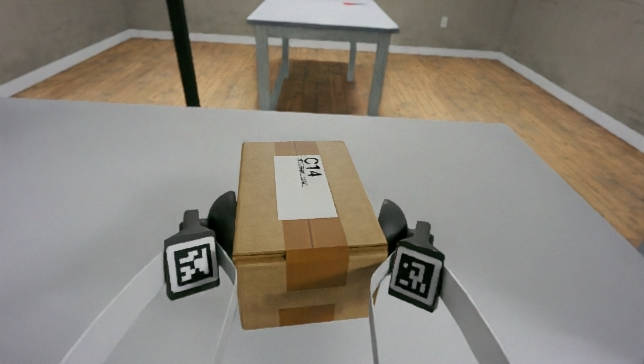

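Emit:
{"fn": "execute_actions", "kwargs": {"actions": [{"r1":{"base":{"translate_m":-0.34},"joints":{"arm_m":0.005}},"r2":{"joints":{"arm_m":0.0}}}], "cameras": []}}

Emit:
{"fn": "execute_actions", "kwargs": {"actions": [{"r1":{"base":{"rotate_rad":1.575},"joints":{"wrist_yaw_rad":2.62,"lift_m":0.65,"head_pan_rad":-0.3}},"r2":{"base":{"rotate_rad":1.68},"joints":{"wrist_yaw_rad":2.62,"lift_m":0.65,"head_pan_rad":0,"head_tilt_rad":-0.4}}}], "cameras": ["r1_nav_camera","r2_nav_camera"]}}

Emit:
{"fn": "execute_actions", "kwargs": {"actions": [{"r1":{"base":{"translate_m":0.6},"joints":{"lift_m":0.29}},"r2":{"base":{"translate_m":0.7},"joints":{"lift_m":0.29}}}], "cameras": ["r1_nav_camera","r2_head_camera"]}}

Scene clock: 107.07 s.
r1.base_odometry: x=+1.242 y=-1.067 heading=+2.290 (m, m, rad; r1's odometry frame)
r1.turned_by_wheels: +0.000 (rad since the last result)
r1.turned_by_imu: +0.002 (rad since the last result)
r1.base_tilt: forward=+1.1 right=-1.0 (deg)
r1.lidar_m: 2.83 1.35 0.98 1.46 2.35 1.73 1.67 1.04 0.77 0.74 0.77 1.06
r1.head_depth_mm: 588 645 711 802 892 - - / 589 647 718 804 914 - - / 589 646 717 801 877 - - / - - 933 792 486 - 1195 / - - 3638 752 920 1068 1204 / - - 3593 750 925 1065 1194 / - - 3559 741 926 1070 1192
r1.base_status: done
r1.joint_positions: lift_m=+0.940 arm_m=+0.005 wrist_yaw_rad=+0.001 wrist_pitch_rad=-0.425 wrist_roll_rad=+0.002 gripper_m=+0.006 head_pan_rad=-1.563 head_tilt_rad=-0.606
r1.joint_status: all done
r1.motor_effort: left_wheel=+2(1) right_wheel=-2(10) lift_m=+24(24) arm_m=-5(6) wrist_yaw_rad=-2(1) wrist_pitch_rad=+9(9) wrist_roll_rad=+0(0) gripper_m=-17(16) head_pan_rad=-3(3) head_tilt_rad=+3(1) (%)
r1.hand_pose: x=-0.0214 y=-0.3737 z=+0.9508 quat_wxyz=(+0.691, +0.150, -0.692, -0.150) (m; r1's base frame)
r1.wrist_depth_mm: - - - 437 425 420 415 / 543 549 585 476 465 456 465 / 377 390 395 222 506 500 500 / 322 319 317 163 554 557 556 / 665 665 631 130 605 614 611 / 755 749 128 127 - 711 704 / 895 896 879 844 844 814 798
r2.base_odometry: x=+0.133 y=+0.222 heading=+2.699 (m, m, rad; r2's odometry frame)
r2.turned_by_wheels: +0.000 (rad since the last result)
r2.turned_by_imu: -0.001 (rad since the last result)
r2.base_tilt: forward=+0.0 right=+0.8 (deg)
r2.lidar_m: 2.31 2.40 3.23 3.61 3.50 2.51 2.43 0.98 0.71 0.68 0.71 0.96
r2.head_depth_mm: - - 783 625 - - - / - 3638 823 617 - - - / - 3628 826 641 - - - / - 3616 829 631 1021 1256 1173 / - 3695 834 622 997 1240 1172 / - - 837 624 1000 1246 1182 / - - 840 626 1006 1258 1179
r2.base_status: not commanded
r2.joint_positions: lift_m=+0.943 arm_m=+0.000 wrist_yaw_rad=+0.002 wrist_pitch_rad=-0.426 wrist_roll_rad=+0.018 gripper_m=+0.023 head_pan_rad=-1.563 head_tilt_rad=-0.692
r2.joint_status: all done
r2.motor_effort: left_wheel=-2(2) right_wheel=+2(1) lift_m=+44(44) arm_m=-4(2) wrist_yaw_rad=-2(2) wrist_pitch_rad=+11(11) wrist_roll_rad=+0(0) gripper_m=-19(18) head_pan_rad=-4(4) head_tilt_rad=-5(4) (%)
r2.hand_pose: x=-0.0211 y=-0.3687 z=+0.9537 quat_wxyz=(+0.685, +0.149, -0.697, -0.150) (m; r2's base frame)
r2.wrist_depth_mm: 724 - - - - 436 399 / 468 491 506 535 565 441 435 / 346 357 371 383 398 437 478 / 276 282 265 159 309 317 519 / 595 283 128 131 273 286 594 / 675 687 132 134 695 684 684 / 789 793 787 807 794 802 815
pictures: none
No camera images: the call's "cameras" was empty. Leave "cameras" out to get every camera's image.

Scene clock: 110.67 s.
r1.base_odometry: x=+1.242 y=-1.067 heading=-2.418 (m, m, rad; r1's odometry frame)
r1.turned_by_wheels: +1.575 (rad since the last result)
r1.turned_by_imu: +1.565 (rad since the last result)
r1.base_tilt: forward=+1.1 right=-1.1 (deg)
r1.lidar_m: 1.56 2.32 1.72 1.67 1.03 0.76 0.74 0.77 1.07 3.07 1.35 0.98
r1.head_depth_mm: 3276 3657 1590 1227 1887 1510 1245 / 3224 3561 1579 1214 1885 1492 1253 / 3131 3469 1568 1140 1743 1458 1244 / 3077 3349 1537 2250 1674 1437 1226 / 2992 3268 2479 2353 1840 1476 1227 / 2892 3234 3337 2424 1829 1471 1230 / 2823 3037 3326 2389 1820 1454 1221
r1.base_status: done
r1.joint_positions: lift_m=+0.650 arm_m=+0.005 wrist_yaw_rad=+2.618 wrist_pitch_rad=-0.426 wrist_roll_rad=+0.002 gripper_m=+0.006 head_pan_rad=-0.307 head_tilt_rad=-0.606
r1.joint_status: all done
r1.motor_effort: left_wheel=+0(2) right_wheel=+3(9) lift_m=+17(20) arm_m=-4(5) wrist_yaw_rad=+2(4) wrist_pitch_rad=+10(9) wrist_roll_rad=+0(0) gripper_m=-17(17) head_pan_rad=+4(45) head_tilt_rad=+1(1) (%)
r1.hand_pose: x=+0.0904 y=+0.0432 z=+0.6611 quat_wxyz=(+0.323, +0.707, -0.035, +0.628) (m; r1's base frame)
r1.wrist_depth_mm: - - - - - - - / - - - - - - - / - - - 222 - - - / - - - 164 - - - / - - - 130 - - - / 915 885 129 127 - 927 933 / - 778 752 740 805 801 814
r2.base_odometry: x=+0.133 y=+0.222 heading=-1.904 (m, m, rad; r2's odometry frame)
r2.turned_by_wheels: +1.680 (rad since the last result)
r2.turned_by_imu: +1.688 (rad since the last result)
r2.base_tilt: forward=+0.1 right=+0.8 (deg)
r2.lidar_m: 3.59 3.17 2.46 1.91 0.89 0.69 0.68 0.73 1.08 2.31 2.47 3.63
r2.head_depth_mm: 3026 3258 3515 3399 2281 1715 1375 / 3080 3324 3557 3390 2285 1707 1375 / 3136 3337 3618 3372 2298 1717 1372 / 3133 3390 3656 3404 2302 1719 1379 / 3201 3421 3686 3413 2292 1715 1370 / 3214 3468 3753 3451 2305 1728 1379 / 3261 3550 3778 3428 2304 1732 1372
r2.base_status: done
r2.joint_positions: lift_m=+0.650 arm_m=+0.000 wrist_yaw_rad=+2.617 wrist_pitch_rad=-0.426 wrist_roll_rad=+0.018 gripper_m=+0.023 head_pan_rad=-0.007 head_tilt_rad=-0.409
r2.joint_status: all done
r2.motor_effort: left_wheel=-2(6) right_wheel=+2(6) lift_m=+34(38) arm_m=-3(4) wrist_yaw_rad=+2(2) wrist_pitch_rad=+11(11) wrist_roll_rad=+0(0) gripper_m=-18(19) head_pan_rad=+3(46) head_tilt_rad=+3(21) (%)
r2.hand_pose: x=+0.0907 y=+0.0480 z=+0.6610 quat_wxyz=(+0.324, +0.712, -0.037, +0.623) (m; r2's base frame)
r2.wrist_depth_mm: - - - - - - - / - - - - - - - / - - - - - - - / - - - 159 - - - / - - 128 130 - - - / 870 877 132 133 888 950 953 / - 769 772 776 815 835 840
pictures: r1_nav_camera (sideways: a quarter turn counterclockwise sets it upright), r2_nav_camera (sideways: a quarter turn counterclockwise sets it upright)
Images, in order (width x height): r1_nav_camera 672x504, r2_nav_camera 672x504.

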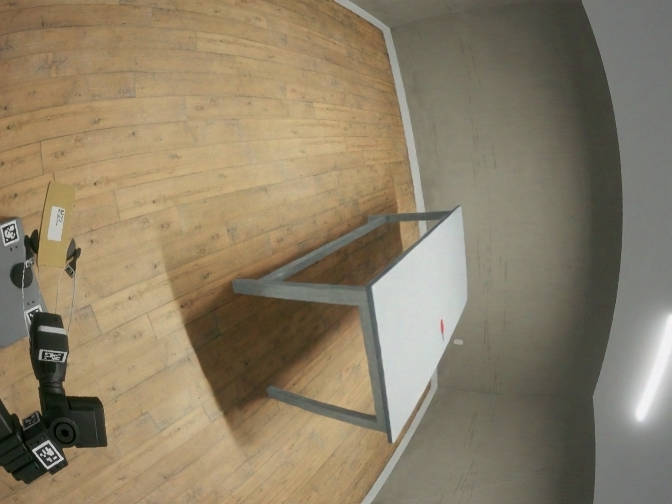

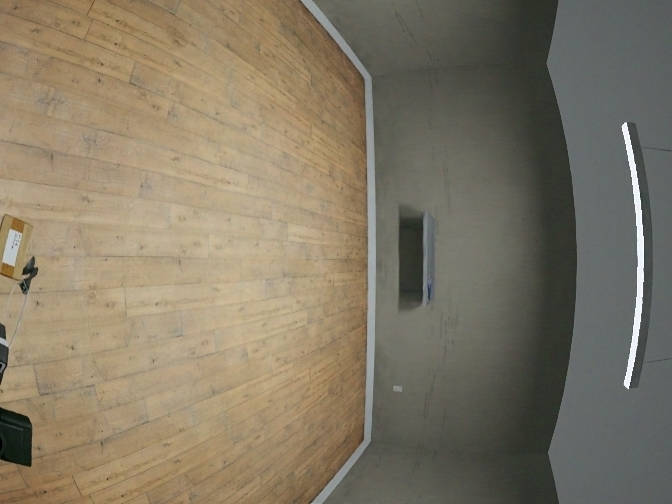

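Scene clock: 116.83 s.
r1.base_odometry: x=+0.792 y=-1.464 heading=-2.418 (m, m, rad; r1's odometry frame)
r1.turned_by_wheels: +0.000 (rad since the last result)
r1.turned_by_imu: +0.003 (rad since the last result)
r1.base_tilt: forward=+1.1 right=-1.0 (deg)
r1.lidar_m: 1.63 2.29 1.71 1.66 1.73 1.38 1.34 1.40 1.95 1.10 0.48 0.55
r1.head_depth_mm: 2789 3124 1587 1048 781 660 710 / 2721 2986 1589 1040 811 1491 1250 / 2655 2887 1566 1085 1812 1420 1183 / 2540 2819 1660 2334 1812 1493 1239 / 2515 2728 2944 2339 1851 1488 1231 / 2434 2630 2884 2442 1845 1467 1221 / 2356 2566 2785 2433 1828 1465 1222
r1.base_status: done
r1.joint_positions: lift_m=+0.290 arm_m=+0.005 wrist_yaw_rad=+2.619 wrist_pitch_rad=-0.426 wrist_roll_rad=+0.002 gripper_m=+0.006 head_pan_rad=-0.307 head_tilt_rad=-0.605
r1.joint_status: all done
r1.motor_effort: left_wheel=+0(7) right_wheel=+2(12) lift_m=+18(20) arm_m=-5(5) wrist_yaw_rad=+1(2) wrist_pitch_rad=+10(10) wrist_roll_rad=+0(0) gripper_m=-17(16) head_pan_rad=+3(3) head_tilt_rad=+1(2) (%)
r1.hand_pose: x=+0.0903 y=+0.0432 z=+0.3009 quat_wxyz=(+0.323, +0.707, -0.034, +0.628) (m; r1's base frame)
r1.wrist_depth_mm: - - - - - - - / - - - - - - - / 919 909 937 222 - - - / 691 710 727 164 746 745 785 / 560 584 584 130 603 610 624 / 497 491 127 126 - 513 510 / - - 417 409 434 435 443
r2.base_odometry: x=-0.096 y=-0.439 heading=-1.904 (m, m, rad; r2's odometry frame)
r2.turned_by_wheels: +0.000 (rad since the last result)
r2.turned_by_imu: +0.000 (rad since the last result)
r2.base_tilt: forward=+0.1 right=+0.9 (deg)
r2.lidar_m: 2.92 3.08 2.38 2.35 1.79 1.40 1.38 1.48 2.17 2.38 2.54 2.97
r2.head_depth_mm: 2451 2632 2798 2962 2278 1718 1372 / 2468 2647 2801 3024 2288 1713 1372 / 2502 2678 2847 3043 2292 1712 1380 / 2545 2720 2869 3137 2284 1720 1373 / 2561 2744 2974 3158 2283 1729 1369 / 2613 2777 3018 3204 2295 1735 1383 / 2641 2828 3053 3218 2318 1728 1379
r2.base_status: done
r2.joint_positions: lift_m=+0.290 arm_m=+0.000 wrist_yaw_rad=+2.617 wrist_pitch_rad=-0.427 wrist_roll_rad=+0.018 gripper_m=+0.023 head_pan_rad=-0.007 head_tilt_rad=-0.408
r2.joint_status: all done
r2.motor_effort: left_wheel=-2(7) right_wheel=+1(9) lift_m=+34(37) arm_m=-3(4) wrist_yaw_rad=+2(2) wrist_pitch_rad=+11(11) wrist_roll_rad=+0(0) gripper_m=-19(19) head_pan_rad=+4(4) head_tilt_rad=+2(3) (%)
r2.hand_pose: x=+0.0905 y=+0.0480 z=+0.3008 quat_wxyz=(+0.324, +0.712, -0.037, +0.623) (m; r2's base frame)
r2.wrist_depth_mm: - - - - - - - / - - - - - - - / 836 850 889 925 959 - - / 670 685 641 159 738 749 773 / 558 569 128 130 586 615 631 / 484 488 130 133 481 523 532 / - - 411 426 439 452 457
pictures: r1_nav_camera (sideways: a quarter turn counterclockwise sets it upright), r2_head_camera (sideways: a quarter turn clockwise sets it upright)
Images, in order (width x height): r1_nav_camera 672x504, r2_head_camera 896x504.

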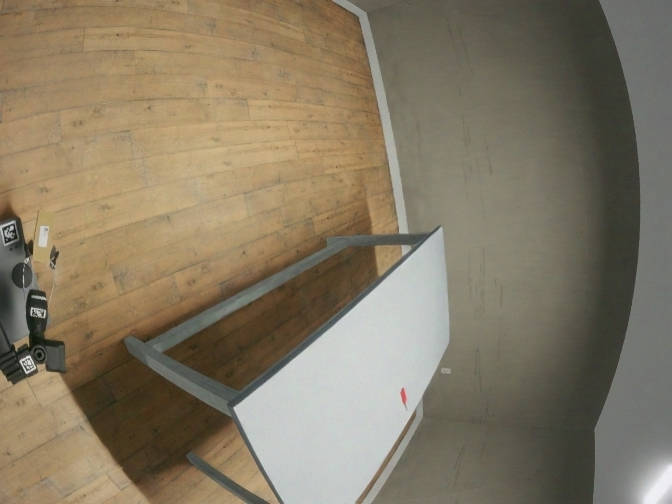

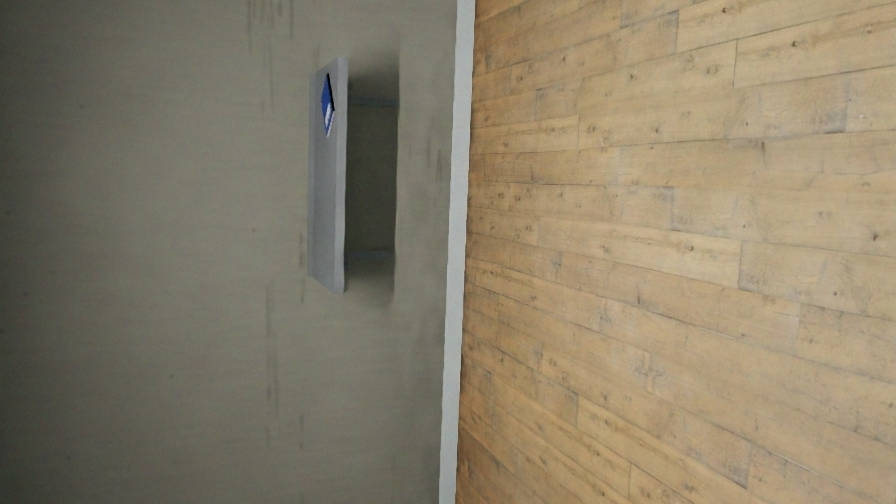

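Emit:
{"fn": "execute_actions", "kwargs": {"actions": [{"r1":{"base":{"translate_m":1.0}},"r2":{"base":{"translate_m":1.0}}}], "cameras": []}}

Emit:
{"fn": "execute_actions", "kwargs": {"actions": [{"r1":{"base":{"translate_m":0.52},"joints":{"head_pan_rad":-1.57,"head_tilt_rad":-0.8}},"r2":{"base":{"translate_m":1.0}}}], "cameras": []}}

Emit:
{"fn": "execute_actions", "kwargs": {"actions": [{"r1":{"joints":{"lift_m":0.81}},"r2":{"base":{"rotate_rad":1.46},"joints":{"lift_m":0.81,"head_pan_rad":-1.57,"head_tilt_rad":-0.7}}}], "cameras": ["r1_nav_camera","r2_nav_camera"]}}

Scene clock: 123.50 s.
r1.base_odometry: x=+0.042 y=-2.126 heading=-2.418 (m, m, rad; r1's odometry frame)
r1.turned_by_wheels: +0.000 (rad since the last result)
r1.turned_by_imu: +0.003 (rad since the last result)
r1.base_tilt: forward=+1.1 right=-1.1 (deg)
r1.lidar_m: 1.96 2.05 1.69 1.63 1.70 2.38 2.35 0.56 0.42 0.41 0.42 0.59
r1.head_depth_mm: 1836 2034 2265 2428 783 1378 1254 / 1787 1978 2209 2371 873 1487 1193 / 1736 1907 2112 2317 1805 1368 1227 / 1684 1856 2063 2259 1860 1482 1235 / 1650 1816 1968 2171 1850 1495 1234 / 1596 1735 1942 2129 1820 1476 1223 / 1551 1704 1878 2073 1828 1464 1223
r1.base_status: done
r1.joint_positions: lift_m=+0.290 arm_m=+0.005 wrist_yaw_rad=+2.619 wrist_pitch_rad=-0.426 wrist_roll_rad=+0.002 gripper_m=+0.006 head_pan_rad=-0.307 head_tilt_rad=-0.605
r1.joint_status: not commanded
r1.motor_effort: left_wheel=+0(6) right_wheel=+2(13) lift_m=+18(18) arm_m=-5(5) wrist_yaw_rad=+1(0) wrist_pitch_rad=+10(9) wrist_roll_rad=+0(0) gripper_m=-17(16) head_pan_rad=+3(3) head_tilt_rad=+0(1) (%)
r1.hand_pose: x=+0.0903 y=+0.0432 z=+0.3009 quat_wxyz=(+0.323, +0.707, -0.034, +0.628) (m; r1's base frame)
r1.wrist_depth_mm: - - - - - - - / - - - - - - - / 889 912 932 223 - - - / 699 713 727 164 744 757 776 / 576 572 582 130 601 613 622 / 500 480 127 127 - 502 516 / - - 414 403 427 435 440
r2.base_odometry: x=-0.423 y=-1.384 heading=-1.904 (m, m, rad; r2's odometry frame)
r2.turned_by_wheels: +0.000 (rad since the last result)
r2.turned_by_imu: +0.000 (rad since the last result)
r2.base_tilt: forward=+0.0 right=+0.8 (deg)
r2.lidar_m: 1.94 2.08 2.31 2.27 2.42 2.41 2.36 2.54 2.52 2.48 2.52 1.97
r2.head_depth_mm: 1595 1715 1839 1980 2121 1709 1377 / 1616 1728 1871 2017 2157 1718 1373 / 1634 1744 1895 2056 2192 1712 1374 / 1656 1776 1914 2073 2202 1721 1370 / 1682 1801 1939 2109 2240 1721 1374 / 1690 1815 1979 2139 2259 1727 1376 / 1709 1838 2007 2183 2301 1724 1379
r2.base_status: done
r2.joint_positions: lift_m=+0.290 arm_m=+0.000 wrist_yaw_rad=+2.617 wrist_pitch_rad=-0.427 wrist_roll_rad=+0.018 gripper_m=+0.023 head_pan_rad=-0.007 head_tilt_rad=-0.407
r2.joint_status: not commanded
r2.motor_effort: left_wheel=-2(6) right_wheel=+1(8) lift_m=+34(34) arm_m=-4(4) wrist_yaw_rad=+1(1) wrist_pitch_rad=+11(11) wrist_roll_rad=+0(0) gripper_m=-18(19) head_pan_rad=+4(3) head_tilt_rad=+3(3) (%)
r2.hand_pose: x=+0.0905 y=+0.0480 z=+0.3008 quat_wxyz=(+0.324, +0.712, -0.037, +0.623) (m; r2's base frame)
r2.wrist_depth_mm: - - - - - - - / - - - - - - - / 841 852 881 916 950 - - / 676 683 636 159 734 753 786 / 562 558 128 130 584 616 632 / 483 487 129 133 478 523 526 / - - 406 422 446 452 452
pictures: none
No camera images: the call's "cameras" was empty. Leave "cameras" out to get every camera's image.

Scene clock: 128.43 s.
r1.base_odometry: x=-0.347 y=-2.470 heading=-2.418 (m, m, rad; r1's odometry frame)
r1.turned_by_wheels: +0.000 (rad since the last result)
r1.turned_by_imu: +0.002 (rad since the last result)
r1.base_tilt: forward=+1.1 right=-1.1 (deg)
r1.lidar_m: 1.44 1.51 1.67 1.62 1.69 2.36 2.87 0.58 0.43 0.42 0.44 1.49
r1.head_depth_mm: 2592 2955 1036 797 646 1309 1105 / 2607 2938 1020 792 644 1330 1109 / 2607 2962 1021 787 641 1316 1105 / 2638 2906 1005 781 638 1311 1092 / 2646 2963 1003 773 636 1315 1075 / 2659 2938 1040 777 649 1226 1089 / 2657 3030 2401 1717 643 1251 1128
r1.base_status: done
r1.joint_positions: lift_m=+0.290 arm_m=+0.005 wrist_yaw_rad=+2.619 wrist_pitch_rad=-0.426 wrist_roll_rad=+0.002 gripper_m=+0.006 head_pan_rad=-1.563 head_tilt_rad=-0.790
r1.joint_status: all done
r1.motor_effort: left_wheel=+0(6) right_wheel=+3(12) lift_m=+17(18) arm_m=-5(5) wrist_yaw_rad=+1(1) wrist_pitch_rad=+10(10) wrist_roll_rad=+0(0) gripper_m=-17(17) head_pan_rad=-3(46) head_tilt_rad=-4(12) (%)
r1.hand_pose: x=+0.0902 y=+0.0432 z=+0.3009 quat_wxyz=(+0.323, +0.707, -0.034, +0.628) (m; r1's base frame)
r1.wrist_depth_mm: - - - - - - - / - - - - - - - / 906 937 943 222 - - - / 700 709 713 164 754 761 770 / 573 587 591 130 611 613 617 / 503 489 126 126 - 510 518 / - - 415 406 431 441 446
r2.base_odometry: x=-0.751 y=-2.329 heading=-1.904 (m, m, rad; r2's odometry frame)
r2.turned_by_wheels: +0.000 (rad since the last result)
r2.turned_by_imu: +0.001 (rad since the last result)
r2.base_tilt: forward=+0.0 right=+0.9 (deg)
r2.lidar_m: 0.95 1.02 1.51 2.17 2.33 3.40 3.32 3.33 2.61 2.57 1.23 0.96
r2.head_depth_mm: 754 809 871 943 937 709 1245 / 762 818 881 956 943 709 1271 / 772 827 893 968 942 710 1268 / 781 840 904 981 946 711 1298 / 792 852 920 1001 949 714 1306 / 800 862 929 1014 1105 711 1333 / 813 873 940 1030 1135 1251 1334
r2.base_status: done
r2.joint_positions: lift_m=+0.290 arm_m=+0.000 wrist_yaw_rad=+2.617 wrist_pitch_rad=-0.427 wrist_roll_rad=+0.018 gripper_m=+0.023 head_pan_rad=-0.007 head_tilt_rad=-0.407
r2.joint_status: not commanded
r2.motor_effort: left_wheel=-2(6) right_wheel=+1(8) lift_m=+34(34) arm_m=-3(4) wrist_yaw_rad=+2(2) wrist_pitch_rad=+11(11) wrist_roll_rad=+0(0) gripper_m=-19(20) head_pan_rad=+4(3) head_tilt_rad=+2(2) (%)
r2.hand_pose: x=+0.0905 y=+0.0480 z=+0.3008 quat_wxyz=(+0.324, +0.712, -0.037, +0.623) (m; r2's base frame)
r2.wrist_depth_mm: - - - - - 930 746 / - - - - - 971 758 / 843 857 886 910 946 925 782 / 665 682 638 159 737 758 751 / 551 566 128 130 587 611 633 / 484 483 130 134 474 518 526 / - - 411 423 441 452 455
pictures: none
No camera images: the call's "cameras" was empty. Leave "cameras" out to get every camera's image.

Scene clock: 134.00 s.
r1.base_odometry: x=-0.347 y=-2.470 heading=-2.418 (m, m, rad; r1's odometry frame)
r1.turned_by_wheels: +0.000 (rad since the last result)
r1.turned_by_imu: +0.002 (rad since the last result)
r1.base_tilt: forward=+1.1 right=-1.0 (deg)
r1.lidar_m: 1.44 1.51 1.67 1.61 1.69 2.36 2.87 0.58 0.43 0.42 0.44 1.49
r1.head_depth_mm: 2609 2932 1041 796 646 1360 - / 2685 2961 1033 790 644 1389 - / 2650 2993 1021 790 642 1374 - / 2624 2946 1011 782 638 1387 - / 2670 2946 1002 775 634 1367 1103 / 2665 3016 1038 776 648 1236 1087 / 2674 2994 2378 1713 644 1246 1130
r1.base_status: not commanded
r1.joint_positions: lift_m=+0.810 arm_m=+0.005 wrist_yaw_rad=+2.619 wrist_pitch_rad=-0.426 wrist_roll_rad=+0.002 gripper_m=+0.006 head_pan_rad=-1.563 head_tilt_rad=-0.790
r1.joint_status: all done
r1.motor_effort: left_wheel=+0(0) right_wheel=+2(2) lift_m=+24(28) arm_m=-5(5) wrist_yaw_rad=+1(1) wrist_pitch_rad=+9(10) wrist_roll_rad=+0(0) gripper_m=-16(16) head_pan_rad=-3(3) head_tilt_rad=-4(3) (%)
r1.hand_pose: x=+0.0902 y=+0.0432 z=+0.8206 quat_wxyz=(+0.323, +0.707, -0.034, +0.628) (m; r1's base frame)
r1.wrist_depth_mm: - - - - - - - / - - - - - - - / - - - 223 - - - / - - - 163 - - - / - - - 130 - - - / - - 129 127 - - - / - 914 903 903 910 945 -
r2.base_odometry: x=-0.751 y=-2.329 heading=-0.444 (m, m, rad; r2's odometry frame)
r2.turned_by_wheels: +1.460 (rad since the last result)
r2.turned_by_imu: +1.466 (rad since the last result)
r2.base_tilt: forward=+0.0 right=+0.8 (deg)
r2.lidar_m: 2.17 2.25 3.01 3.33 3.45 2.69 2.57 1.37 0.98 0.95 0.98 1.33
r2.head_depth_mm: 778 876 979 832 728 1394 - / 778 878 980 834 731 1403 - / 781 878 981 839 732 1388 - / 781 881 984 840 734 1422 - / 783 878 988 843 738 1370 1144 / 786 884 990 848 739 1380 1178 / 784 883 1010 1177 1376 1376 1178
r2.base_status: done
r2.joint_positions: lift_m=+0.810 arm_m=+0.000 wrist_yaw_rad=+2.617 wrist_pitch_rad=-0.427 wrist_roll_rad=+0.018 gripper_m=+0.023 head_pan_rad=-1.563 head_tilt_rad=-0.692
r2.joint_status: all done
r2.motor_effort: left_wheel=-2(8) right_wheel=+1(8) lift_m=+45(49) arm_m=-4(4) wrist_yaw_rad=+1(2) wrist_pitch_rad=+11(11) wrist_roll_rad=+0(0) gripper_m=-19(19) head_pan_rad=-3(47) head_tilt_rad=-3(19) (%)
r2.hand_pose: x=+0.0905 y=+0.0480 z=+0.8205 quat_wxyz=(+0.324, +0.712, -0.037, +0.623) (m; r2's base frame)
r2.wrist_depth_mm: - - - - - - - / - - - - - - - / - - - - - - - / - - - 159 - - - / - - 128 130 - - - / - - 132 134 - - - / - 935 915 943 977 - -
pictures: r1_nav_camera (sideways: a quarter turn counterclockwise sets it upright), r2_nav_camera (sideways: a quarter turn counterclockwise sets it upright)
Images, in order (width x height): r1_nav_camera 672x504, r2_nav_camera 672x504.

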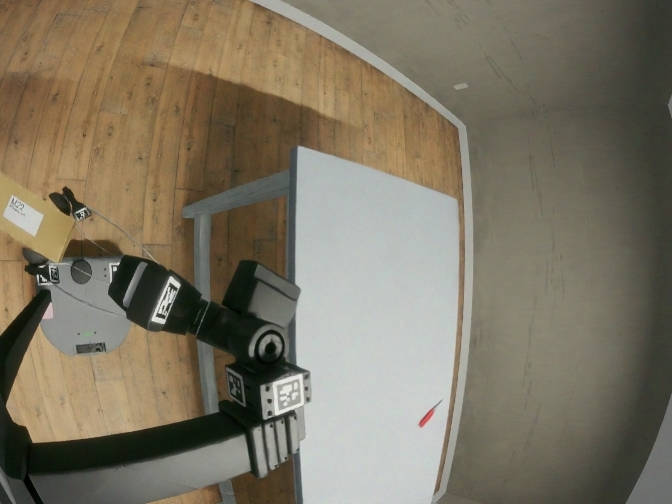

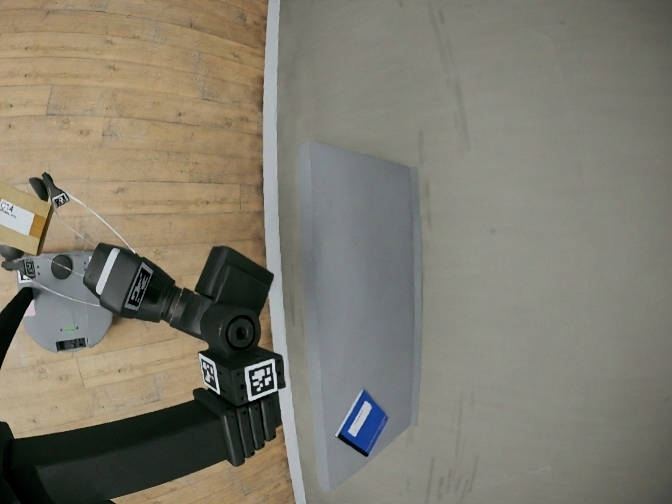

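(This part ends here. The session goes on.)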